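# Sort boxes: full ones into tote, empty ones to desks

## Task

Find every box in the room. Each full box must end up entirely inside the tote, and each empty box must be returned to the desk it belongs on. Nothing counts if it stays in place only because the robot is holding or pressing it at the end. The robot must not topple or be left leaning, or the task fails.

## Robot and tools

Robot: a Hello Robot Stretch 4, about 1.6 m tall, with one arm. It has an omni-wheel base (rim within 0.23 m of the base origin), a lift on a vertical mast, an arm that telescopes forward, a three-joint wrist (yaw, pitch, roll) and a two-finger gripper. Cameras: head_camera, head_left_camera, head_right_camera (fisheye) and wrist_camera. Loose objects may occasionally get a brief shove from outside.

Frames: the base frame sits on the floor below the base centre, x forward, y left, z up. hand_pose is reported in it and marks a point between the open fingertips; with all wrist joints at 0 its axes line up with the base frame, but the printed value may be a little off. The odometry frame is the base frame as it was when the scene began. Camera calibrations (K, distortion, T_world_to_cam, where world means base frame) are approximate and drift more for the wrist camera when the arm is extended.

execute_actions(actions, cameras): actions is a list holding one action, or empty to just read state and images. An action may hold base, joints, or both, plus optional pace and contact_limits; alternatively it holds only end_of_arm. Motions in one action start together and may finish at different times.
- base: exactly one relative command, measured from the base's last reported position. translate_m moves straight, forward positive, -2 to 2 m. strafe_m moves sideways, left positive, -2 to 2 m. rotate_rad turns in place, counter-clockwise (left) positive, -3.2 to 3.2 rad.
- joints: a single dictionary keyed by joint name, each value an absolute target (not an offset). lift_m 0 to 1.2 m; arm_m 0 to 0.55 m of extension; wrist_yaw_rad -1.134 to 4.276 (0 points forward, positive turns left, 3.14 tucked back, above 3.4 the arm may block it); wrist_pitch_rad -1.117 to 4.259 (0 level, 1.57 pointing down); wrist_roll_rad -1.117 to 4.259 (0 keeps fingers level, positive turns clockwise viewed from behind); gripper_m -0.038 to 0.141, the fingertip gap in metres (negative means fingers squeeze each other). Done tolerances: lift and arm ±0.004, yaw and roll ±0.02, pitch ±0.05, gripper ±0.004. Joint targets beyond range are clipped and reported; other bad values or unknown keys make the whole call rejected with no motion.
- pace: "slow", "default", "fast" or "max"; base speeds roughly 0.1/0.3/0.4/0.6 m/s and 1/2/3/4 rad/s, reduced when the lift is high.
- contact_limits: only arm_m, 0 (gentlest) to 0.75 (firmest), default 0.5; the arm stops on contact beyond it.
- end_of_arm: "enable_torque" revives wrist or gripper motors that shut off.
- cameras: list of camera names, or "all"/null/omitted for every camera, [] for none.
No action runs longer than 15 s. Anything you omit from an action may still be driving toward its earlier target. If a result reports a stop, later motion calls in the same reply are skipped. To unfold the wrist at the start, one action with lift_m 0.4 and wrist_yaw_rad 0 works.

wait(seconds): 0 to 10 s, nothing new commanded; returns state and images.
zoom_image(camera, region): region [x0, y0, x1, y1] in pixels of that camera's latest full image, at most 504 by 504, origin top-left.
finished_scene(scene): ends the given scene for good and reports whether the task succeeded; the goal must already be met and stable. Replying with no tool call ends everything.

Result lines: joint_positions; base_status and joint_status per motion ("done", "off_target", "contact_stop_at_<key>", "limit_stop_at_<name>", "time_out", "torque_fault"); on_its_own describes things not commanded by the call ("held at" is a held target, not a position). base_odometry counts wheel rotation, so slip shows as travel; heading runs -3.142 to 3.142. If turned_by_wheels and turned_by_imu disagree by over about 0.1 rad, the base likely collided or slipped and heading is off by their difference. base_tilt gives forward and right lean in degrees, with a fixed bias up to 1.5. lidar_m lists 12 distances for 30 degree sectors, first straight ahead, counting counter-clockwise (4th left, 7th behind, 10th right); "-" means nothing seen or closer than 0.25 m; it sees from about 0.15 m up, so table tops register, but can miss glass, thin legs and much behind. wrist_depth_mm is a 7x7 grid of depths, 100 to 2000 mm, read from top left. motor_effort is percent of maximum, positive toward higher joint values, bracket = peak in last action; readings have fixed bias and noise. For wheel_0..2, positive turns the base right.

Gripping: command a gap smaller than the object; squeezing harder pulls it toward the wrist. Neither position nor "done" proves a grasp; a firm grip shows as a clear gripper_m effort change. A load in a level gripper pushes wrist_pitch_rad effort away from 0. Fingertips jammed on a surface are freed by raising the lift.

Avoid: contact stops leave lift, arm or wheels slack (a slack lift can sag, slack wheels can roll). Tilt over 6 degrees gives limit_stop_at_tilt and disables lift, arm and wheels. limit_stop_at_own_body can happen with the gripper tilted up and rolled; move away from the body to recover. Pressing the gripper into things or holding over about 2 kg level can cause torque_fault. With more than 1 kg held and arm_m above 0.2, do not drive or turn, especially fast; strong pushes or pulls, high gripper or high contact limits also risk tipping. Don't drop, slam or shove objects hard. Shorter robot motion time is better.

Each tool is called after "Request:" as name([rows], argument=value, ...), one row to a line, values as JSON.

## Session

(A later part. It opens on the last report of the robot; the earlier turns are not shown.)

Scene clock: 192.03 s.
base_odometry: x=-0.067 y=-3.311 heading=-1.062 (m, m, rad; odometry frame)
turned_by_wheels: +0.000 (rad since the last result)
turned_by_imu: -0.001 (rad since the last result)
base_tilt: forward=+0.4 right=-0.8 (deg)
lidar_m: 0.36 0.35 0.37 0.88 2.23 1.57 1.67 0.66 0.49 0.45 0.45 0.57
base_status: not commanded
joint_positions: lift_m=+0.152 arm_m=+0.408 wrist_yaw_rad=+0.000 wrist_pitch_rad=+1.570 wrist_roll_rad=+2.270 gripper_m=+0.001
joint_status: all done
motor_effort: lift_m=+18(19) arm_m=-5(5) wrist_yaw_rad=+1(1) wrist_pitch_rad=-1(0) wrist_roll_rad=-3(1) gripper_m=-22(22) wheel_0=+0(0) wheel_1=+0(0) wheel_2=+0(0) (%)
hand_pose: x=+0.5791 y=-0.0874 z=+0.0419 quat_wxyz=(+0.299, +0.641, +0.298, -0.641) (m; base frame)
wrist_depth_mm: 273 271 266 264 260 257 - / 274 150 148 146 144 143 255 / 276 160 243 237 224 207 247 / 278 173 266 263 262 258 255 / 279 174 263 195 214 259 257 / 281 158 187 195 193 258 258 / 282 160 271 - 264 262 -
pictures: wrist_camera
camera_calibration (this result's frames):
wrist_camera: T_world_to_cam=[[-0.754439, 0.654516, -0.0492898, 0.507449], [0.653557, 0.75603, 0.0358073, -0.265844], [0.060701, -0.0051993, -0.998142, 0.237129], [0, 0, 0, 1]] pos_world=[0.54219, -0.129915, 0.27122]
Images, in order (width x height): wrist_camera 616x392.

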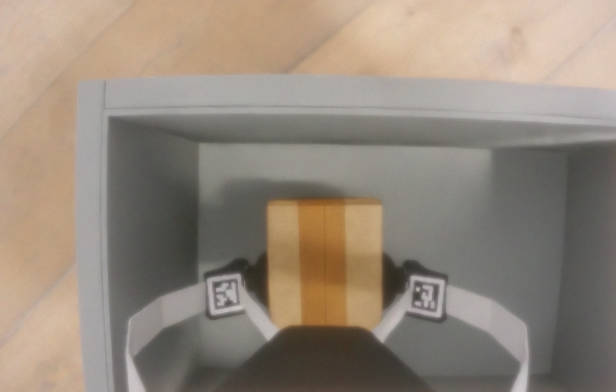

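Request:
execute_actions([
  {"joints":{"lift_m":0.143},"pace":"slow"},
], cameras=[])

Request:
execute_actions([
  {"joints":{"gripper_m":0.075}},
], cameras=["wrist_camera"])

Request:
execute_actions([
  {"joints":{"lift_m":0.4}},
], cameras=["wrist_camera","head_camera"])

Scene clock: 195.53 s.
base_odometry: x=-0.067 y=-3.311 heading=-1.062 (m, m, rad; odometry frame)
turned_by_wheels: +0.000 (rad since the last result)
turned_by_imu: -0.001 (rad since the last result)
base_tilt: forward=+0.3 right=-0.7 (deg)
lidar_m: 0.45 0.34 0.36 0.89 2.23 1.57 1.67 0.67 0.47 0.44 0.47 0.51
base_status: not commanded
joint_positions: lift_m=+0.143 arm_m=+0.408 wrist_yaw_rad=+0.000 wrist_pitch_rad=+1.570 wrist_roll_rad=+2.270 gripper_m=+0.001
joint_status: all done
motor_effort: lift_m=+18(19) arm_m=-5(5) wrist_yaw_rad=+0(1) wrist_pitch_rad=-1(1) wrist_roll_rad=+2(3) gripper_m=-23(24) wheel_0=+0(0) wheel_1=+0(0) wheel_2=+0(0) (%)
hand_pose: x=+0.5791 y=-0.0874 z=+0.0329 quat_wxyz=(+0.299, +0.641, +0.298, -0.641) (m; base frame)
wrist_depth_mm: 264 260 257 255 251 248 - / 266 141 138 137 135 134 246 / 267 161 243 238 224 207 245 / 268 173 258 254 252 249 247 / 270 174 258 195 215 250 248 / 272 158 187 195 194 250 249 / 210 160 262 - 255 253 -
pictures: none
No camera images: the call's "cameras" was empty. Leave "cameras" out to get every camera's image.

Scene clock: 197.07 s.
base_odometry: x=-0.067 y=-3.311 heading=-1.062 (m, m, rad; odometry frame)
turned_by_wheels: +0.000 (rad since the last result)
turned_by_imu: +0.000 (rad since the last result)
base_tilt: forward=+0.3 right=-0.6 (deg)
lidar_m: 0.45 0.36 0.34 0.90 2.21 1.57 1.64 0.63 0.47 0.44 0.43 0.53
base_status: not commanded
joint_positions: lift_m=+0.143 arm_m=+0.408 wrist_yaw_rad=+0.000 wrist_pitch_rad=+1.570 wrist_roll_rad=+2.270 gripper_m=+0.075
joint_status: all done
motor_effort: lift_m=+18(18) arm_m=-5(5) wrist_yaw_rad=+0(1) wrist_pitch_rad=-3(2) wrist_roll_rad=-1(0) gripper_m=-1(21) wheel_0=+0(1) wheel_1=+0(0) wheel_2=+0(0) (%)
hand_pose: x=+0.5789 y=-0.0874 z=+0.0329 quat_wxyz=(+0.299, +0.641, +0.299, -0.641) (m; base frame)
wrist_depth_mm: 265 262 257 255 252 248 - / 266 141 139 137 136 135 246 / 267 160 242 237 224 206 245 / 270 173 258 255 252 249 247 / 272 174 259 207 219 250 249 / 272 173 218 208 206 251 250 / 274 160 262 - 256 253 -
pictures: wrist_camera
camera_calibration (this result's frames):
wrist_camera: T_world_to_cam=[[-0.754465, 0.654518, -0.0488743, 0.50687], [0.653578, 0.756028, 0.0354472, -0.265403], [0.0601512, -0.00519954, -0.998176, 0.228475], [0, 0, 0, 1]] pos_world=[0.542135, -0.129915, 0.262239]
Images, in order (width x height): wrist_camera 616x392.

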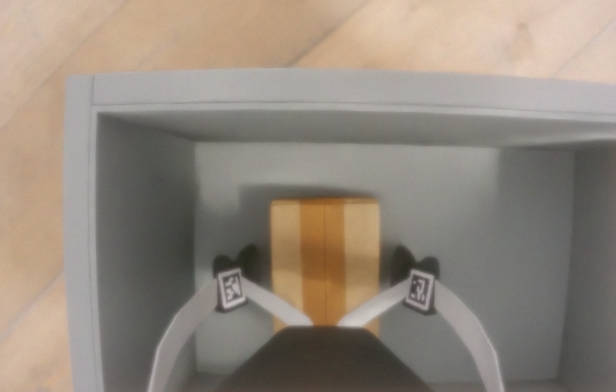

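Scene clock: 199.20 s.
base_odometry: x=-0.067 y=-3.311 heading=-1.062 (m, m, rad; odometry frame)
turned_by_wheels: +0.000 (rad since the last result)
turned_by_imu: +0.000 (rad since the last result)
base_tilt: forward=+0.3 right=-0.8 (deg)
lidar_m: 0.39 0.36 0.35 0.88 2.24 1.56 1.63 0.67 0.48 0.44 0.44 0.53
base_status: not commanded
joint_positions: lift_m=+0.400 arm_m=+0.408 wrist_yaw_rad=+0.000 wrist_pitch_rad=+1.570 wrist_roll_rad=+2.270 gripper_m=+0.075
joint_status: all done
motor_effort: lift_m=+23(24) arm_m=-5(5) wrist_yaw_rad=+1(1) wrist_pitch_rad=-1(3) wrist_roll_rad=+1(1) gripper_m=-2(1) wheel_0=+0(0) wheel_1=+0(0) wheel_2=+0(0) (%)
hand_pose: x=+0.5789 y=-0.0874 z=+0.2895 quat_wxyz=(+0.299, +0.641, +0.299, -0.641) (m; base frame)
wrist_depth_mm: 399 469 517 508 504 496 492 / 442 521 517 512 508 500 492 / 525 530 525 512 504 496 492 / 539 530 521 512 508 488 496 / 539 535 525 517 508 484 504 / 544 535 218 418 394 433 504 / 544 544 535 - 517 508 508
pictures: head_camera, wrist_camera
camera_calibration (this result's frames):
wrist_camera: T_world_to_cam=[[-0.754464, 0.654518, -0.0488946, 0.51942], [0.653577, 0.756028, 0.0354648, -0.274507], [0.0601781, -0.00519954, -0.998174, 0.484585], [0, 0, 0, 1]] pos_world=[0.542133, -0.129915, 0.518833]
Images, in order (width x height): head_camera 420x560, wrist_camera 616x392.

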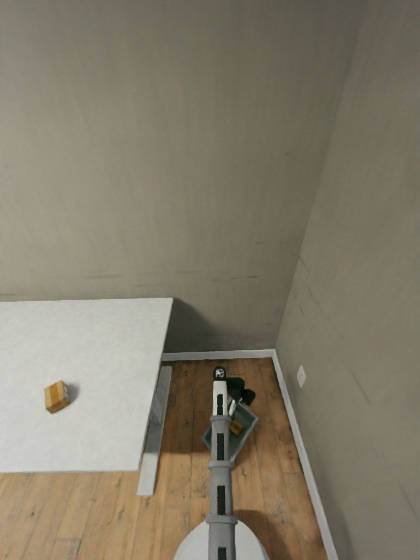

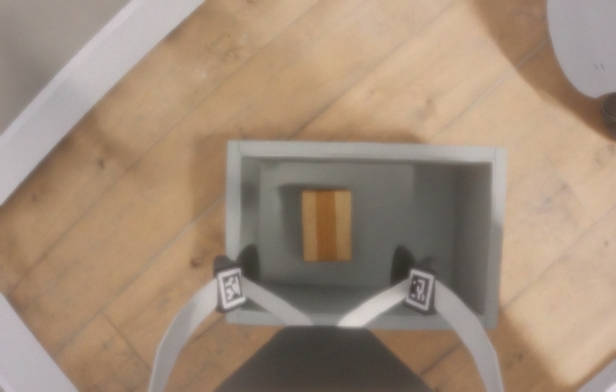

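Request:
execute_actions([
  {"base":{"translate_m":-0.25},"joints":{"lift_m":0.97,"arm_m":0.0,"gripper_m":0.12,"wrist_roll_rad":0.6},"pace":"fast"},
], cameras=[])

Request:
execute_actions([
  {"base":{"strafe_m":1.58},"pace":"fast"},
], cameras=["head_camera"])

Scene clock: 209.33 s.
base_odometry: x=-0.189 y=-3.093 heading=-1.062 (m, m, rad; odometry frame)
turned_by_wheels: +0.000 (rad since the last result)
turned_by_imu: -0.001 (rad since the last result)
base_tilt: forward=+0.2 right=-0.7 (deg)
lidar_m: 0.65 0.55 0.69 1.82 1.85 1.32 1.61 0.70 0.48 0.42 0.47 0.65
base_status: done
joint_positions: lift_m=+0.970 arm_m=+0.003 wrist_yaw_rad=+0.000 wrist_pitch_rad=+1.570 wrist_roll_rad=+0.600 gripper_m=+0.120
joint_status: all done
joint sent to its limit — the command would take arm_m past its lower limit, so that joint was sent only as far as its limit.
motor_effort: lift_m=+23(25) arm_m=-5(2) wrist_yaw_rad=+2(1) wrist_pitch_rad=-3(2) wrist_roll_rad=-2(6) gripper_m=-2(1) wheel_0=+1(7) wheel_1=+0(9) wheel_2=-1(11) (%)
hand_pose: x=+0.1742 y=-0.0874 z=+0.8595 quat_wxyz=(+0.676, +0.209, +0.675, -0.209) (m; base frame)
wrist_depth_mm: 1118 1138 1098 1078 917 591 473 / 1098 1118 1098 1078 1078 691 521 / 1138 1118 1118 1098 1078 854 609 / 1138 1138 1118 1098 1078 1042 715 / 1160 1118 1118 878 878 1060 866 / 1138 1138 1118 878 683 1078 1042 / 1138 1138 1118 - 554 1078 1060
pictures: none
No camera images: the call's "cameras" was empty. Leave "cameras" out to get every camera's image.

Scene clock: 214.93 s.
base_odometry: x=+1.191 y=-2.324 heading=-1.062 (m, m, rad; odometry frame)
turned_by_wheels: +0.000 (rad since the last result)
turned_by_imu: -0.001 (rad since the last result)
base_tilt: forward=+0.2 right=-0.8 (deg)
lidar_m: 0.44 0.46 0.90 0.86 0.88 1.18 1.29 1.35 2.15 2.01 0.68 0.46
base_status: done
joint_positions: lift_m=+0.970 arm_m=+0.003 wrist_yaw_rad=+0.000 wrist_pitch_rad=+1.570 wrist_roll_rad=+0.600 gripper_m=+0.120
joint_status: not commanded
motor_effort: lift_m=+23(23) arm_m=-5(5) wrist_yaw_rad=+2(1) wrist_pitch_rad=-2(3) wrist_roll_rad=-1(3) gripper_m=+0(1) wheel_0=+2(10) wheel_1=-1(12) wheel_2=+0(0) (%)
hand_pose: x=+0.1742 y=-0.0874 z=+0.8595 quat_wxyz=(+0.676, +0.209, +0.675, -0.209) (m; base frame)
wrist_depth_mm: 379 377 1098 1098 1078 1042 1042 / 382 1118 1098 1078 1078 1060 1042 / 1138 1118 1118 1098 1060 1078 1042 / 1138 1118 1098 1098 1078 1078 1060 / 1138 1118 1098 878 878 1060 1060 / 1138 1138 1118 878 683 1078 1060 / 1138 1138 1118 - 554 1078 1060
pictures: head_camera
Images, in order (width x height): head_camera 420x560.

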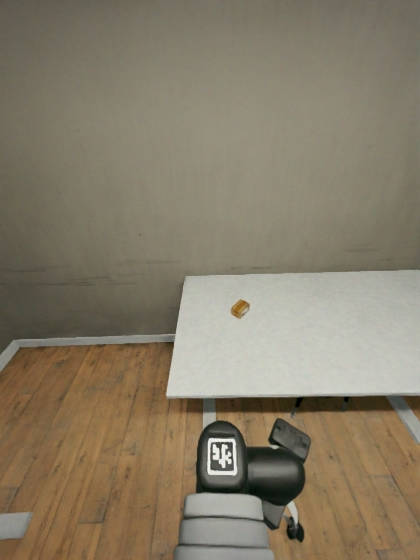

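Request:
execute_actions([
  {"base":{"translate_m":0.18},"joints":{"arm_m":0.53}},
], cameras=["wrist_camera","head_camera"])

Scene clock: 222.13 s.
base_odometry: x=+1.279 y=-2.481 heading=-1.062 (m, m, rad; odometry frame)
turned_by_wheels: +0.000 (rad since the last result)
turned_by_imu: -0.001 (rad since the last result)
base_tilt: forward=+0.3 right=-0.7 (deg)
lidar_m: 0.26 0.28 1.45 0.86 0.90 1.19 1.47 1.55 2.14 1.28 0.41 0.29
base_status: done
joint_positions: lift_m=+0.970 arm_m=+0.529 wrist_yaw_rad=+0.000 wrist_pitch_rad=+1.570 wrist_roll_rad=+0.600 gripper_m=+0.120
joint_status: all done
motor_effort: lift_m=+23(22) arm_m=+5(1) wrist_yaw_rad=+0(2) wrist_pitch_rad=+0(3) wrist_roll_rad=-1(2) gripper_m=+0(0) wheel_0=+1(7) wheel_1=+2(4) wheel_2=+2(9) (%)
hand_pose: x=+0.7003 y=-0.0874 z=+0.8595 quat_wxyz=(+0.676, +0.209, +0.675, -0.209) (m; base frame)
wrist_depth_mm: 379 373 368 362 359 353 351 / 379 373 370 364 359 355 351 / 379 375 370 366 362 357 353 / 379 375 370 366 362 355 353 / 382 377 370 368 362 357 355 / 384 377 370 366 364 357 357 / 1160 379 375 - 364 362 355
pictures: head_camera, wrist_camera
camera_calibration (this result's frames):
wrist_camera: T_world_to_cam=[[-0.57678, -0.81542, -0.0491529, 0.386167], [-0.8169, 0.575754, 0.0343807, 0.640905], [0.000265252, 0.0599831, -0.998199, 1.09396], [0, 0, 0, 1]] pos_world=[0.745998, -0.119735, 1.08893]
Images, in order (width x height): head_camera 420x560, wrist_camera 616x392.

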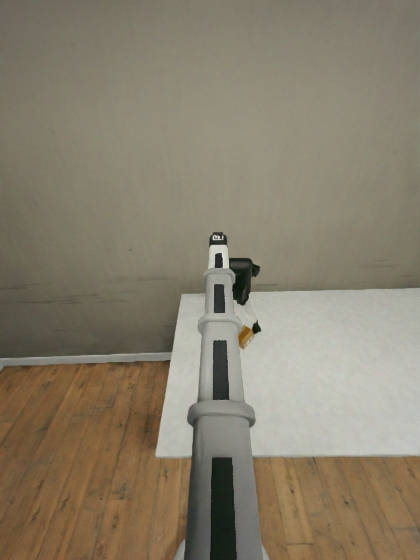

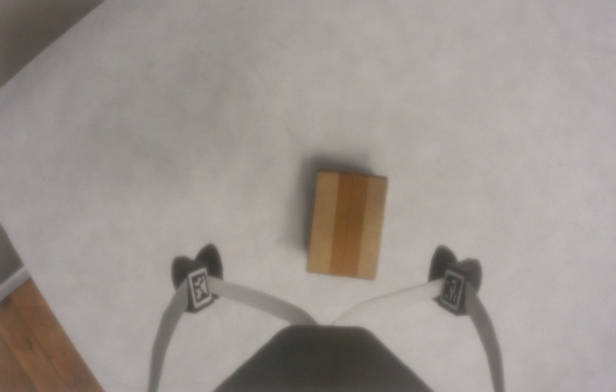

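Request:
execute_actions([
  {"base":{"strafe_m":-0.026},"joints":{"arm_m":0.534,"wrist_roll_rad":0.70,"lift_m":0.93}},
], cameras=["wrist_camera"])

Request:
execute_actions([
  {"joints":{"lift_m":0.865}},
], cameras=["wrist_camera"])

Scene clock: 227.33 s.
base_odometry: x=+1.256 y=-2.493 heading=-1.062 (m, m, rad; odometry frame)
turned_by_wheels: +0.000 (rad since the last result)
turned_by_imu: -0.001 (rad since the last result)
base_tilt: forward=+0.2 right=-0.7 (deg)
lidar_m: 0.25 0.29 1.45 0.90 0.92 1.26 1.45 1.56 2.05 1.30 0.41 0.28
base_status: done
joint_positions: lift_m=+0.930 arm_m=+0.533 wrist_yaw_rad=+0.000 wrist_pitch_rad=+1.570 wrist_roll_rad=+0.700 gripper_m=+0.120
joint_status: all done
motor_effort: lift_m=+17(21) arm_m=+5(1) wrist_yaw_rad=+0(0) wrist_pitch_rad=-1(1) wrist_roll_rad=+1(1) gripper_m=+0(0) wheel_0=-1(10) wheel_1=+1(10) wheel_2=+1(3) (%)
hand_pose: x=+0.7043 y=-0.0874 z=+0.8200 quat_wxyz=(+0.665, +0.242, +0.664, -0.242) (m; base frame)
wrist_depth_mm: 336 332 329 324 319 315 312 / 338 334 329 325 320 317 314 / 340 334 332 327 322 319 315 / 340 336 330 325 324 319 315 / 342 338 332 277 324 319 317 / 342 338 332 277 324 319 317 / 343 340 336 - 325 322 319
pictures: wrist_camera
camera_calibration (this result's frames):
wrist_camera: T_world_to_cam=[[-0.654962, -0.75406, -0.0491863, 0.446985], [-0.755637, 0.654082, 0.0344927, 0.60914], [0.00616231, 0.0597583, -0.998194, 1.05029], [0, 0, 0, 1]] pos_world=[0.746575, -0.124137, 1.04937]
Images, in order (width x height): wrist_camera 616x392.

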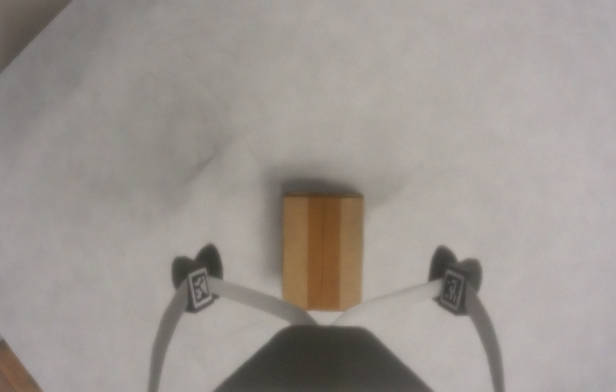

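Scene clock: 228.53 s.
base_odometry: x=+1.256 y=-2.493 heading=-1.062 (m, m, rad; odometry frame)
turned_by_wheels: +0.000 (rad since the last result)
turned_by_imu: +0.000 (rad since the last result)
base_tilt: forward=+0.3 right=-0.7 (deg)
lidar_m: 0.25 0.27 1.45 0.89 0.95 1.25 1.47 1.55 2.08 1.27 0.40 0.28
base_status: not commanded
joint_positions: lift_m=+0.865 arm_m=+0.533 wrist_yaw_rad=+0.000 wrist_pitch_rad=+1.570 wrist_roll_rad=+0.700 gripper_m=+0.120
joint_status: all done
motor_effort: lift_m=+17(17) arm_m=+5(5) wrist_yaw_rad=+0(1) wrist_pitch_rad=+0(1) wrist_roll_rad=+3(0) gripper_m=-2(2) wheel_0=-1(1) wheel_1=+1(1) wheel_2=+1(1) (%)
hand_pose: x=+0.7043 y=-0.0874 z=+0.7550 quat_wxyz=(+0.665, +0.242, +0.664, -0.242) (m; base frame)
wrist_depth_mm: 268 265 262 258 256 252 - / 270 267 263 259 256 254 250 / 271 267 264 260 257 254 252 / 272 268 265 214 257 255 252 / 272 270 265 212 258 255 253 / 274 271 265 212 211 255 254 / 274 271 268 - 259 257 -
pictures: wrist_camera
camera_calibration (this result's frames):
wrist_camera: T_world_to_cam=[[-0.654962, -0.75406, -0.0491863, 0.44379], [-0.755637, 0.654082, 0.0344927, 0.611384], [0.00616232, 0.0597583, -0.998194, 0.985405], [0, 0, 0, 1]] pos_world=[0.746577, -0.124137, 0.984365]
Images, in order (width x height): wrist_camera 616x392.

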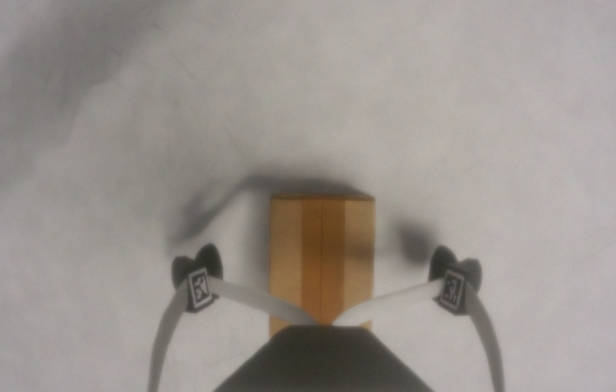

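Request:
execute_actions([
  {"joints":{"gripper_m":0.005}},
], cameras=[])

Request:
execute_actions([
  {"joints":{"lift_m":0.95}},
], cameras=[])

Request:
execute_actions([
  {"joints":{"wrist_pitch_rad":0.0,"arm_m":0.2}},
], cameras=["wrist_camera"])

Scene clock: 234.67 s.
base_odometry: x=+1.256 y=-2.493 heading=-1.062 (m, m, rad; odometry frame)
turned_by_wheels: +0.000 (rad since the last result)
turned_by_imu: -0.001 (rad since the last result)
base_tilt: forward=+0.3 right=-0.8 (deg)
lidar_m: 0.26 0.29 1.45 0.89 0.93 1.25 1.47 1.55 2.11 1.28 0.41 0.30
base_status: not commanded
joint_positions: lift_m=+0.865 arm_m=+0.533 wrist_yaw_rad=+0.000 wrist_pitch_rad=+1.570 wrist_roll_rad=+0.700 gripper_m=+0.005
joint_status: all done
motor_effort: lift_m=+18(18) arm_m=+5(5) wrist_yaw_rad=+0(1) wrist_pitch_rad=-1(2) wrist_roll_rad=+1(1) gripper_m=-22(20) wheel_0=-1(1) wheel_1=+1(1) wheel_2=+1(1) (%)
hand_pose: x=+0.7043 y=-0.0874 z=+0.7549 quat_wxyz=(+0.665, +0.242, +0.664, -0.242) (m; base frame)
wrist_depth_mm: 268 265 262 258 255 252 - / 270 265 263 258 255 253 250 / 271 267 263 259 257 253 251 / 271 267 264 199 257 255 252 / 272 270 265 195 206 255 253 / 273 270 191 196 195 255 253 / 273 271 266 - 259 257 -
pictures: none
No camera images: the call's "cameras" was empty. Leave "cameras" out to get every camera's image.

Scene clock: 236.00 s.
base_odometry: x=+1.256 y=-2.493 heading=-1.062 (m, m, rad; odometry frame)
turned_by_wheels: +0.000 (rad since the last result)
turned_by_imu: +0.000 (rad since the last result)
base_tilt: forward=+0.2 right=-0.8 (deg)
lidar_m: 0.27 0.27 1.44 0.90 0.94 1.23 1.47 1.55 2.08 1.29 0.41 0.30
base_status: not commanded
joint_positions: lift_m=+0.950 arm_m=+0.533 wrist_yaw_rad=+0.000 wrist_pitch_rad=+1.570 wrist_roll_rad=+0.700 gripper_m=+0.005
joint_status: all done
motor_effort: lift_m=+24(24) arm_m=+5(5) wrist_yaw_rad=+0(0) wrist_pitch_rad=-2(1) wrist_roll_rad=-1(1) gripper_m=-21(20) wheel_0=-1(1) wheel_1=+1(1) wheel_2=+1(1) (%)
hand_pose: x=+0.7043 y=-0.0874 z=+0.8394 quat_wxyz=(+0.665, +0.242, +0.664, -0.242) (m; base frame)
wrist_depth_mm: 355 351 347 342 338 334 330 / 355 351 349 343 338 334 332 / 357 353 349 345 342 336 332 / 359 355 351 199 342 338 332 / 359 355 351 196 206 338 336 / 362 357 191 196 195 338 336 / 364 357 355 - 343 342 338
pictures: none
No camera images: the call's "cameras" was empty. Leave "cameras" out to get every camera's image.

Scene clock: 238.10 s.
base_odometry: x=+1.256 y=-2.493 heading=-1.062 (m, m, rad; odometry frame)
turned_by_wheels: +0.000 (rad since the last result)
turned_by_imu: +0.000 (rad since the last result)
base_tilt: forward=+0.3 right=-0.8 (deg)
lidar_m: 0.25 0.26 1.44 0.90 0.88 1.24 1.46 1.53 2.09 1.28 0.41 0.29
base_status: not commanded
joint_positions: lift_m=+0.950 arm_m=+0.201 wrist_yaw_rad=+0.000 wrist_pitch_rad=+0.005 wrist_roll_rad=+0.700 gripper_m=+0.005
joint_status: all done
motor_effort: lift_m=+24(24) arm_m=-5(5) wrist_yaw_rad=+2(0) wrist_pitch_rad=-15(16) wrist_roll_rad=+0(1) gripper_m=-21(20) wheel_0=-1(1) wheel_1=+1(1) wheel_2=+1(1) (%)
hand_pose: x=+0.6603 y=-0.0875 z=+1.1265 quat_wxyz=(+0.939, +0.343, +0.002, -0.001) (m; base frame)
wrist_depth_mm: 668 661 654 654 647 640 634 / 668 661 661 654 647 647 647 / 668 661 654 654 647 647 647 / 668 661 654 199 647 647 640 / 668 661 661 196 194 647 640 / 676 661 189 196 194 647 647 / 668 668 661 - 654 654 569
pictures: wrist_camera
camera_calibration (this result's frames):
wrist_camera: T_world_to_cam=[[0.0452269, -0.753833, -0.655507, 0.653907], [-0.0388973, 0.654352, -0.755189, 0.981648], [0.998219, 0.0596523, 0.000272247, -0.42326], [0, 0, 0, 1]] pos_world=[0.431115, -0.124158, 1.17009]
Images, in order (width x height): wrist_camera 616x392.

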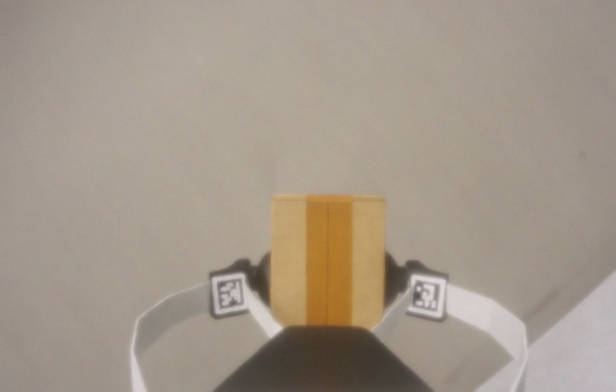

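Request:
execute_actions([
  {"base":{"translate_m":-0.2},"joints":{"wrist_pitch_rad":1.57,"arm_m":0.0,"gripper_m":0.0,"wrist_roll_rad":2.27}},
], cameras=["wrist_camera"])

Request:
execute_actions([
  {"base":{"strafe_m":-1.5}},
], cameras=["head_camera"])

Scene clock: 245.70 s.
base_odometry: x=+1.159 y=-2.319 heading=-1.062 (m, m, rad; odometry frame)
turned_by_wheels: +0.000 (rad since the last result)
turned_by_imu: -0.001 (rad since the last result)
base_tilt: forward=+0.3 right=-0.6 (deg)
lidar_m: 0.45 0.47 0.95 0.88 0.94 1.22 1.26 1.31 2.12 1.99 0.68 0.49
base_status: done
joint_positions: lift_m=+0.950 arm_m=+0.003 wrist_yaw_rad=+0.000 wrist_pitch_rad=+1.570 wrist_roll_rad=+2.270 gripper_m=+0.001
joint_status: all done
joint sent to its limit — the command would take arm_m past its lower limit, so that joint was sent only as far as its limit.
motor_effort: lift_m=+24(24) arm_m=-5(7) wrist_yaw_rad=+2(2) wrist_pitch_rad=-1(12) wrist_roll_rad=+0(5) gripper_m=-23(23) wheel_0=+0(5) wheel_1=-1(7) wheel_2=-1(8) (%)
hand_pose: x=+0.1743 y=-0.0874 z=+0.8394 quat_wxyz=(+0.299, +0.641, +0.298, -0.641) (m; base frame)
wrist_depth_mm: 1098 1098 1060 1060 1042 1025 - / 1118 1098 1078 1060 1042 442 1025 / 1118 1098 1078 1060 842 1025 1025 / 1098 1098 1098 198 842 842 1025 / 1118 1118 1098 194 201 1042 1042 / 1138 1118 187 195 193 1060 1042 / 382 1118 1078 - 1060 1078 1060
pictures: wrist_camera
camera_calibration (this result's frames):
wrist_camera: T_world_to_cam=[[-0.75415, 0.654853, -0.0492397, 0.241284], [0.653897, 0.755738, 0.0357637, -0.0298759], [0.0606323, -0.00522649, -0.998146, 1.05779], [0, 0, 0, 1]] pos_world=[0.137364, -0.129899, 1.06878]
Images, in order (width x height): wrist_camera 616x392.

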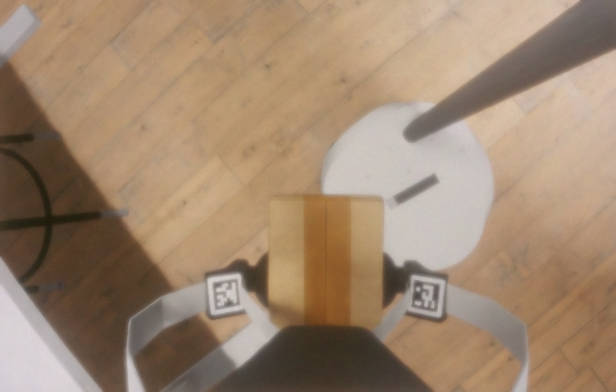

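Scene clock: 252.03 s.
base_odometry: x=-0.151 y=-3.049 heading=-1.062 (m, m, rad; odometry frame)
turned_by_wheels: +0.000 (rad since the last result)
turned_by_imu: -0.003 (rad since the last result)
base_tilt: forward=+0.4 right=-0.7 (deg)
lidar_m: 0.65 0.56 0.70 2.39 1.82 1.31 1.37 0.78 0.53 0.48 0.51 0.71
base_status: done
joint_positions: lift_m=+0.950 arm_m=+0.003 wrist_yaw_rad=+0.000 wrist_pitch_rad=+1.570 wrist_roll_rad=+2.270 gripper_m=+0.001
joint_status: not commanded
motor_effort: lift_m=+24(24) arm_m=-5(5) wrist_yaw_rad=+2(2) wrist_pitch_rad=-1(0) wrist_roll_rad=+1(1) gripper_m=-22(22) wheel_0=+0(9) wheel_1=+2(6) wheel_2=-1(0) (%)
hand_pose: x=+0.1743 y=-0.0874 z=+0.8394 quat_wxyz=(+0.299, +0.641, +0.298, -0.641) (m; base frame)
wrist_depth_mm: 496 615 820 1042 1060 1025 - / 564 732 1008 1078 1042 442 1008 / 691 931 1098 1078 842 1025 1025 / 866 1118 1078 198 854 842 1025 / 1118 1098 1098 195 203 1042 1042 / 1138 1060 187 195 193 1060 1042 / 1138 1042 1098 - 1078 1078 1060
pictures: head_camera
Images, in order (width x height): head_camera 420x560.

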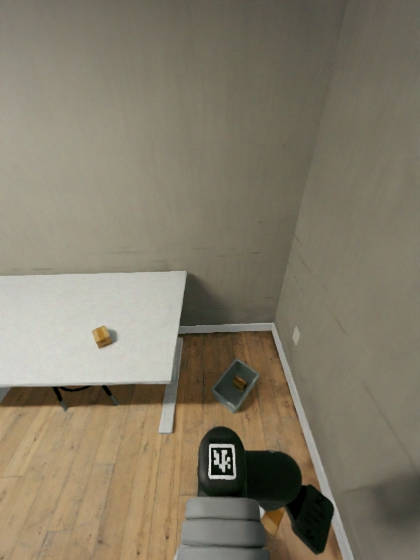

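Request:
execute_actions([
  {"base":{"translate_m":0.27},"joints":{"arm_m":0.346,"lift_m":0.40}},
], cameras=["wrist_camera","head_camera"])

Scene clock: 258.07 s.
base_odometry: x=-0.020 y=-3.285 heading=-1.062 (m, m, rad; odometry frame)
turned_by_wheels: +0.000 (rad since the last result)
turned_by_imu: -0.001 (rad since the last result)
base_tilt: forward=+0.3 right=-0.7 (deg)
lidar_m: 0.39 0.32 0.32 0.87 2.23 1.57 1.54 0.75 0.55 0.50 0.52 0.52
base_status: done
joint_positions: lift_m=+0.400 arm_m=+0.345 wrist_yaw_rad=+0.000 wrist_pitch_rad=+1.570 wrist_roll_rad=+2.270 gripper_m=+0.001
joint_status: all done
motor_effort: lift_m=+18(21) arm_m=+5(5) wrist_yaw_rad=+0(2) wrist_pitch_rad=+0(3) wrist_roll_rad=+1(2) gripper_m=-22(23) wheel_0=+2(6) wheel_1=+1(4) wheel_2=+0(9) (%)
hand_pose: x=+0.5164 y=-0.0874 z=+0.2899 quat_wxyz=(+0.299, +0.641, +0.298, -0.641) (m; base frame)
wrist_depth_mm: 452 521 517 508 504 496 407 / 512 525 517 512 504 500 439 / 535 525 517 517 504 504 496 / 535 530 517 197 427 504 500 / 544 535 473 195 203 508 500 / 544 535 187 195 193 504 504 / 544 539 535 - 517 512 504
pictures: head_camera, wrist_camera
camera_calibration (this result's frames):
wrist_camera: T_world_to_cam=[[-0.754397, 0.654553, -0.0494486, 0.472381], [0.653586, 0.755998, 0.0359449, -0.23379], [0.0609109, -0.00520225, -0.99813, 0.488361], [0, 0, 0, 1]] pos_world=[0.479418, -0.129914, 0.519209]
Images, in order (width x height): head_camera 420x560, wrist_camera 616x392.

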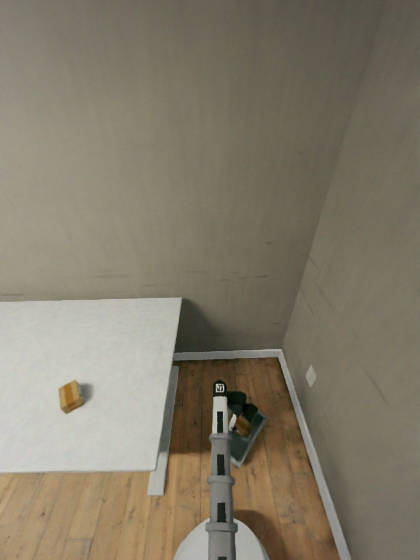

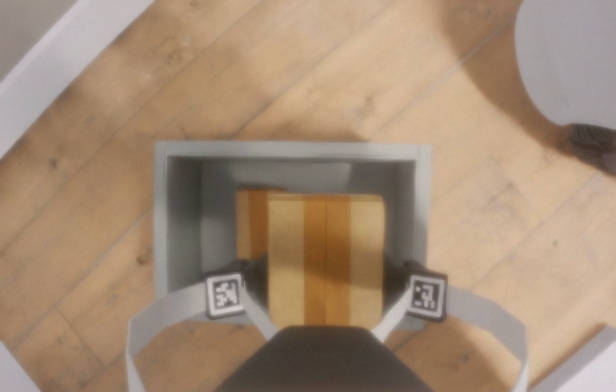

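Request:
execute_actions([
  {"base":{"strafe_m":0.009},"joints":{"arm_m":0.336,"lift_m":0.25}},
], cameras=["wrist_camera"])

Scene clock: 265.33 s.
base_odometry: x=-0.012 y=-3.281 heading=-1.062 (m, m, rad; odometry frame)
turned_by_wheels: +0.000 (rad since the last result)
turned_by_imu: -0.001 (rad since the last result)
base_tilt: forward=+0.3 right=-0.7 (deg)
lidar_m: 0.56 0.32 0.32 0.90 2.23 1.57 1.55 0.80 0.53 0.51 0.52 0.50
base_status: done
joint_positions: lift_m=+0.250 arm_m=+0.337 wrist_yaw_rad=+0.000 wrist_pitch_rad=+1.570 wrist_roll_rad=+2.270 gripper_m=+0.001
joint_status: all done
motor_effort: lift_m=+18(19) arm_m=-5(7) wrist_yaw_rad=+1(0) wrist_pitch_rad=+0(1) wrist_roll_rad=+0(2) gripper_m=-23(23) wheel_0=-1(6) wheel_1=+1(6) wheel_2=+0(1) (%)
hand_pose: x=+0.5081 y=-0.0874 z=+0.1399 quat_wxyz=(+0.299, +0.641, +0.298, -0.641) (m; base frame)
wrist_depth_mm: 375 370 366 362 355 351 347 / 377 370 368 364 357 353 349 / 272 258 256 249 243 355 351 / 273 353 320 198 319 355 353 / 273 353 319 195 203 357 353 / 271 307 187 195 193 242 357 / 265 271 294 - 282 362 359
pictures: wrist_camera
camera_calibration (this result's frames):
wrist_camera: T_world_to_cam=[[-0.754401, 0.654558, -0.0493269, 0.458705], [0.653597, 0.755994, 0.0358394, -0.222979], [0.0607498, -0.00520263, -0.998139, 0.339245], [0, 0, 0, 1]] pos_world=[0.471177, -0.129913, 0.369232]
Images, in order (width x height): wrist_camera 616x392.

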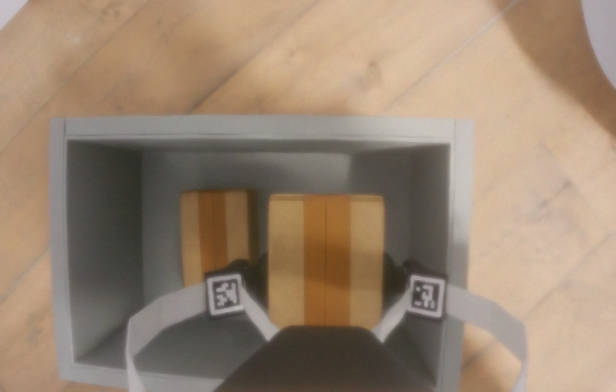

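Request:
execute_actions([
  {"joints":{"lift_m":0.17},"pace":"slow"},
], cameras=["wrist_camera"])

Scene clock: 272.00 s.
base_odometry: x=-0.012 y=-3.281 heading=-1.062 (m, m, rad; odometry frame)
turned_by_wheels: +0.000 (rad since the last result)
turned_by_imu: -0.001 (rad since the last result)
base_tilt: forward=+0.2 right=-0.7 (deg)
lidar_m: 0.64 0.31 0.34 0.90 2.25 1.58 1.54 0.79 0.54 0.51 0.53 0.54
base_status: not commanded
joint_positions: lift_m=+0.170 arm_m=+0.337 wrist_yaw_rad=+0.000 wrist_pitch_rad=+1.570 wrist_roll_rad=+2.270 gripper_m=+0.001
joint_status: all done
motor_effort: lift_m=+18(18) arm_m=-5(5) wrist_yaw_rad=+0(0) wrist_pitch_rad=-1(1) wrist_roll_rad=+1(1) gripper_m=-22(22) wheel_0=-1(1) wheel_1=+1(1) wheel_2=+0(0) (%)
hand_pose: x=+0.5081 y=-0.0874 z=+0.0599 quat_wxyz=(+0.299, +0.641, +0.298, -0.641) (m; base frame)
wrist_depth_mm: 293 289 286 281 278 274 - / 293 289 167 164 278 273 273 / 220 259 256 249 236 171 273 / 244 290 285 198 278 186 276 / 244 291 238 194 201 182 278 / 244 289 188 194 193 162 279 / 248 271 290 - 281 175 279
pictures: wrist_camera
camera_calibration (this result's frames):
wrist_camera: T_world_to_cam=[[-0.754401, 0.654558, -0.0493268, 0.454758], [0.653597, 0.755994, 0.0358393, -0.220111], [0.0607496, -0.00520266, -0.998139, 0.259398], [0, 0, 0, 1]] pos_world=[0.471175, -0.129913, 0.289236]
Images, in order (width x height): wrist_camera 616x392.

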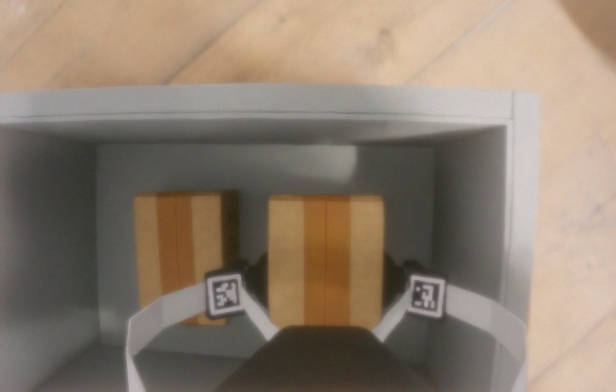

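Request:
execute_actions([
  {"joints":{"lift_m":0.144},"pace":"slow"},
], cameras=["wrist_camera"])

Request:
execute_actions([
  {"joints":{"gripper_m":0.068}},
], cameras=["wrist_camera"])

Scene clock: 276.50 s.
base_odometry: x=-0.012 y=-3.281 heading=-1.062 (m, m, rad; odometry frame)
turned_by_wheels: +0.000 (rad since the last result)
turned_by_imu: -0.001 (rad since the last result)
base_tilt: forward=+0.2 right=-0.7 (deg)
lidar_m: 0.38 0.28 0.34 0.88 2.24 1.58 1.55 0.77 0.55 0.50 0.51 0.48
base_status: not commanded
joint_positions: lift_m=+0.144 arm_m=+0.337 wrist_yaw_rad=+0.000 wrist_pitch_rad=+1.570 wrist_roll_rad=+2.270 gripper_m=+0.001
joint_status: all done
motor_effort: lift_m=+18(18) arm_m=-5(5) wrist_yaw_rad=+0(0) wrist_pitch_rad=+0(0) wrist_roll_rad=+3(0) gripper_m=-22(24) wheel_0=-2(1) wheel_1=+1(1) wheel_2=+0(0) (%)
hand_pose: x=+0.5081 y=-0.0874 z=+0.0339 quat_wxyz=(+0.299, +0.641, +0.298, -0.641) (m; base frame)
wrist_depth_mm: 266 263 259 255 253 249 - / 144 142 140 138 137 135 247 / 220 258 256 248 235 171 - / 245 262 259 198 253 186 - / 245 213 212 194 203 182 - / 244 214 187 194 193 159 - / 248 266 263 - 256 176 -
pictures: wrist_camera
camera_calibration (this result's frames):
wrist_camera: T_world_to_cam=[[-0.754401, 0.654558, -0.0493267, 0.453475], [0.653597, 0.755994, 0.0358392, -0.219179], [0.0607495, -0.00520265, -0.998139, 0.233453], [0, 0, 0, 1]] pos_world=[0.471174, -0.129913, 0.263242]
Images, in order (width x height): wrist_camera 616x392.

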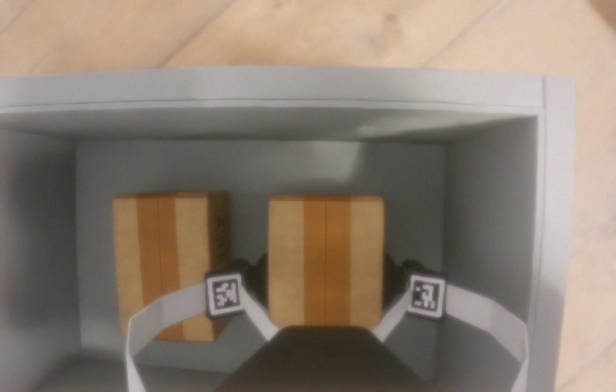

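Scene clock: 277.97 s.
base_odometry: x=-0.012 y=-3.281 heading=-1.062 (m, m, rad; odometry frame)
turned_by_wheels: +0.000 (rad since the last result)
turned_by_imu: +0.000 (rad since the last result)
base_tilt: forward=+0.2 right=-0.6 (deg)
lidar_m: 0.43 0.30 0.33 0.87 2.24 1.57 1.54 0.77 0.54 0.50 0.53 0.50
base_status: not commanded
joint_positions: lift_m=+0.144 arm_m=+0.337 wrist_yaw_rad=+0.000 wrist_pitch_rad=+1.570 wrist_roll_rad=+2.270 gripper_m=+0.068
joint_status: all done
motor_effort: lift_m=+18(18) arm_m=-5(5) wrist_yaw_rad=+1(0) wrist_pitch_rad=-3(2) wrist_roll_rad=+0(0) gripper_m=-3(20) wheel_0=-1(1) wheel_1=+1(1) wheel_2=+0(0) (%)
hand_pose: x=+0.5079 y=-0.0874 z=+0.0339 quat_wxyz=(+0.299, +0.641, +0.299, -0.641) (m; base frame)
wrist_depth_mm: 266 263 259 256 253 250 - / 144 142 140 138 137 135 247 / 220 258 256 249 236 171 - / 244 263 259 211 254 186 - / 245 214 212 208 254 183 - / 244 215 202 208 207 163 - / 247 267 264 - 257 151 -
pictures: wrist_camera
camera_calibration (this result's frames):
wrist_camera: T_world_to_cam=[[-0.754426, 0.654558, -0.0489334, 0.453356], [0.653615, 0.755994, 0.0354984, -0.219074], [0.0602291, -0.00520271, -0.998171, 0.233728], [0, 0, 0, 1]] pos_world=[0.471136, -0.129913, 0.263261]
Images, in order (width x height): wrist_camera 616x392.

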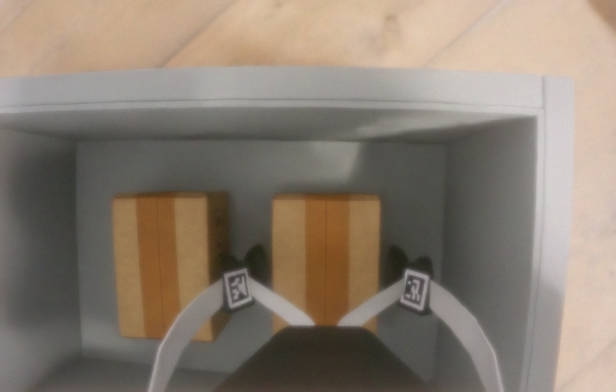

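Request:
execute_actions([
  {"joints":{"lift_m":0.32}},
], cameras=["wrist_camera"])

Request:
execute_actions([
  {"base":{"translate_m":-0.5},"joints":{"arm_m":0.0},"pace":"fast"},
], cameras=["head_camera"])

Request:
execute_actions([
  {"base":{"rotate_rad":2.2},"pace":"fast"},
], cameras=["head_camera","head_left_camera","head_right_camera"])

Scene clock: 284.13 s.
base_odometry: x=-0.012 y=-3.281 heading=-1.062 (m, m, rad; odometry frame)
turned_by_wheels: +0.000 (rad since the last result)
turned_by_imu: -0.001 (rad since the last result)
base_tilt: forward=+0.1 right=-0.8 (deg)
lidar_m: 0.43 0.29 0.32 0.90 2.24 1.58 1.55 0.76 0.55 0.51 0.53 0.50
base_status: not commanded
joint_positions: lift_m=+0.320 arm_m=+0.337 wrist_yaw_rad=+0.000 wrist_pitch_rad=+1.570 wrist_roll_rad=+2.270 gripper_m=+0.068
joint_status: all done
motor_effort: lift_m=+23(24) arm_m=-5(5) wrist_yaw_rad=+1(1) wrist_pitch_rad=-3(3) wrist_roll_rad=-1(0) gripper_m=-2(0) wheel_0=-2(1) wheel_1=+1(1) wheel_2=+0(0) (%)
hand_pose: x=+0.5079 y=-0.0874 z=+0.2095 quat_wxyz=(+0.299, +0.641, +0.299, -0.641) (m; base frame)
wrist_depth_mm: 445 442 436 430 424 418 384 / 449 442 439 433 427 421 418 / 452 439 436 433 427 424 421 / 455 377 439 433 427 424 421 / 455 379 392 384 366 427 424 / 459 353 342 415 315 430 427 / 462 455 387 - 325 430 427
pictures: wrist_camera
camera_calibration (this result's frames):
wrist_camera: T_world_to_cam=[[-0.754426, 0.654558, -0.0489345, 0.461946], [0.653615, 0.755994, 0.0354993, -0.225305], [0.0602305, -0.00520271, -0.998171, 0.408989], [0, 0, 0, 1]] pos_world=[0.471134, -0.129913, 0.438844]
Images, in order (width x height): wrist_camera 616x392.

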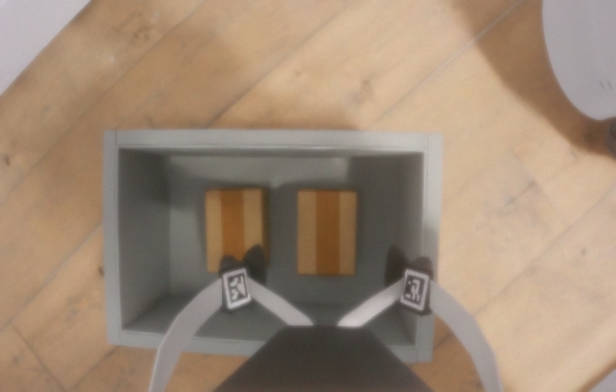

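Scene clock: 286.73 s.
base_odometry: x=-0.256 y=-2.844 heading=-1.062 (m, m, rad; odometry frame)
turned_by_wheels: +0.000 (rad since the last result)
turned_by_imu: -0.001 (rad since the last result)
base_tilt: forward=+0.3 right=-0.8 (deg)
lidar_m: 0.77 0.73 1.02 2.36 1.48 1.08 1.36 0.78 0.54 0.48 0.52 0.74
base_status: done
joint_positions: lift_m=+0.320 arm_m=+0.194 wrist_yaw_rad=+0.000 wrist_pitch_rad=+1.570 wrist_roll_rad=+2.270 gripper_m=+0.068
joint_status: arm_m limit_stop_at_own_body (moved -0.142 of -0.337)
joint sent to its limit — the command would take arm_m past its lower limit, so that joint was sent only as far as its limit.
on_its_own: lift_m is slack since a limit_stop_at_own_body; arm_m is slack since a limit_stop_at_own_body (your +0.000 is given up)
motor_effort: lift_m=+20(23) arm_m=+0(1) wrist_yaw_rad=+2(10) wrist_pitch_rad=-2(8) wrist_roll_rad=+0(1) gripper_m=-1(4) wheel_0=+0(6) wheel_1=+0(8) wheel_2=+0(12) (%)
hand_pose: x=+0.3654 y=-0.0874 z=+0.2094 quat_wxyz=(+0.298, +0.641, +0.298, -0.641) (m; base frame)
wrist_depth_mm: 452 439 436 433 427 298 - / 449 442 439 433 427 309 230 / 452 445 439 436 430 364 240 / 455 449 442 439 433 427 266 / 459 452 445 439 433 430 424 / 459 455 445 442 436 430 427 / 466 459 449 - 436 433 430
pictures: head_camera
Images, in order (width x height): head_camera 420x560.

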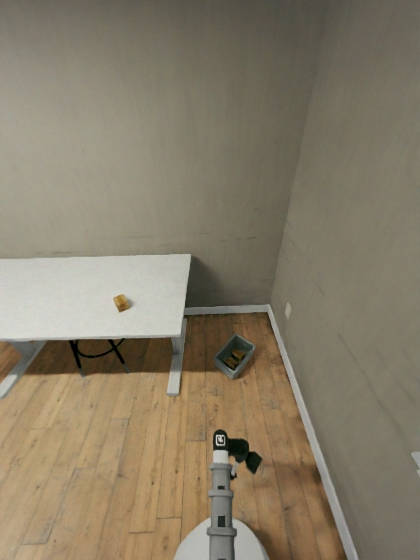

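not run: a stop came earlier in this reply.

Request:
execute_actions([
  {"base":{"rotate_rad":2.0},"joints":{"lift_m":0.5,"arm_m":0.15},"pace":"fast"},
], cameras=["head_camera","head_left_camera","head_right_camera"])

Scene clock: 291.37 s.
base_odometry: x=-0.256 y=-2.844 heading=+0.939 (m, m, rad; odometry frame)
turned_by_wheels: +2.000 (rad since the last result)
turned_by_imu: +1.971 (rad since the last result)
base_tilt: forward=+0.3 right=-0.8 (deg)
lidar_m: 1.69 1.09 1.04 0.93 0.53 0.49 0.50 0.69 0.95 0.74 0.97 2.36
base_status: done
joint_positions: lift_m=+0.500 arm_m=+0.151 wrist_yaw_rad=+0.000 wrist_pitch_rad=+1.570 wrist_roll_rad=+2.270 gripper_m=+0.068
joint_status: all done
motor_effort: lift_m=+23(26) arm_m=-5(4) wrist_yaw_rad=+0(1) wrist_pitch_rad=-1(1) wrist_roll_rad=-1(1) gripper_m=-1(3) wheel_0=+0(9) wheel_1=+2(7) wheel_2=+1(9) (%)
hand_pose: x=+0.3221 y=-0.0874 z=+0.3895 quat_wxyz=(+0.299, +0.641, +0.298, -0.641) (m; base frame)
wrist_depth_mm: 634 621 621 609 603 389 384 / 634 627 615 615 603 389 384 / 640 634 621 615 569 392 389 / 640 634 627 621 615 397 389 / 647 640 627 621 615 442 392 / 654 640 627 621 615 609 603 / 654 647 634 - 621 609 609
pictures: head_camera, head_left_camera, head_right_camera
Images, in order (width x height): head_camera 420x560, head_left_camera 420x672, head_right_camera 420x672.

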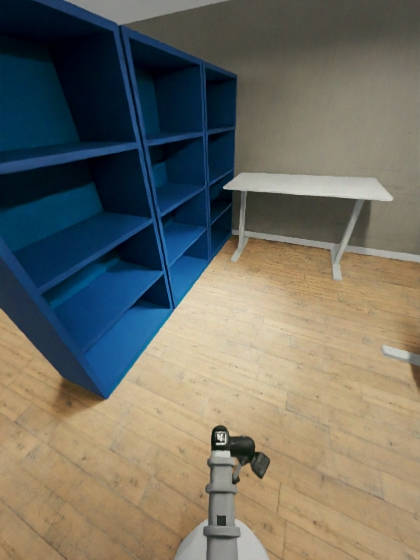

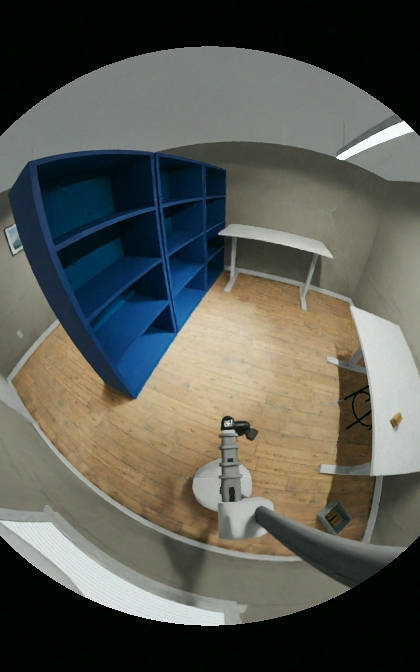

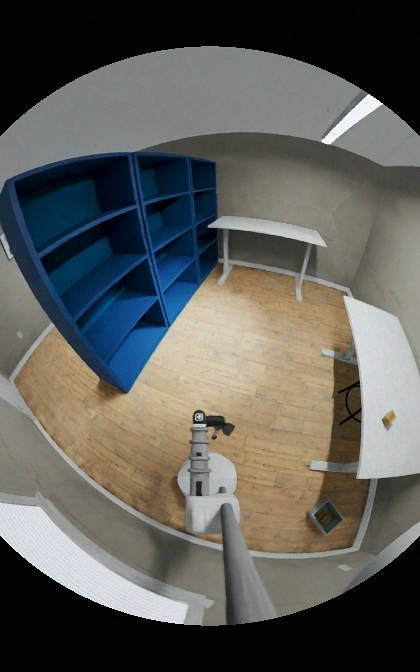

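Request:
finished_scene(scene=1)

The scene is finished: the task was done.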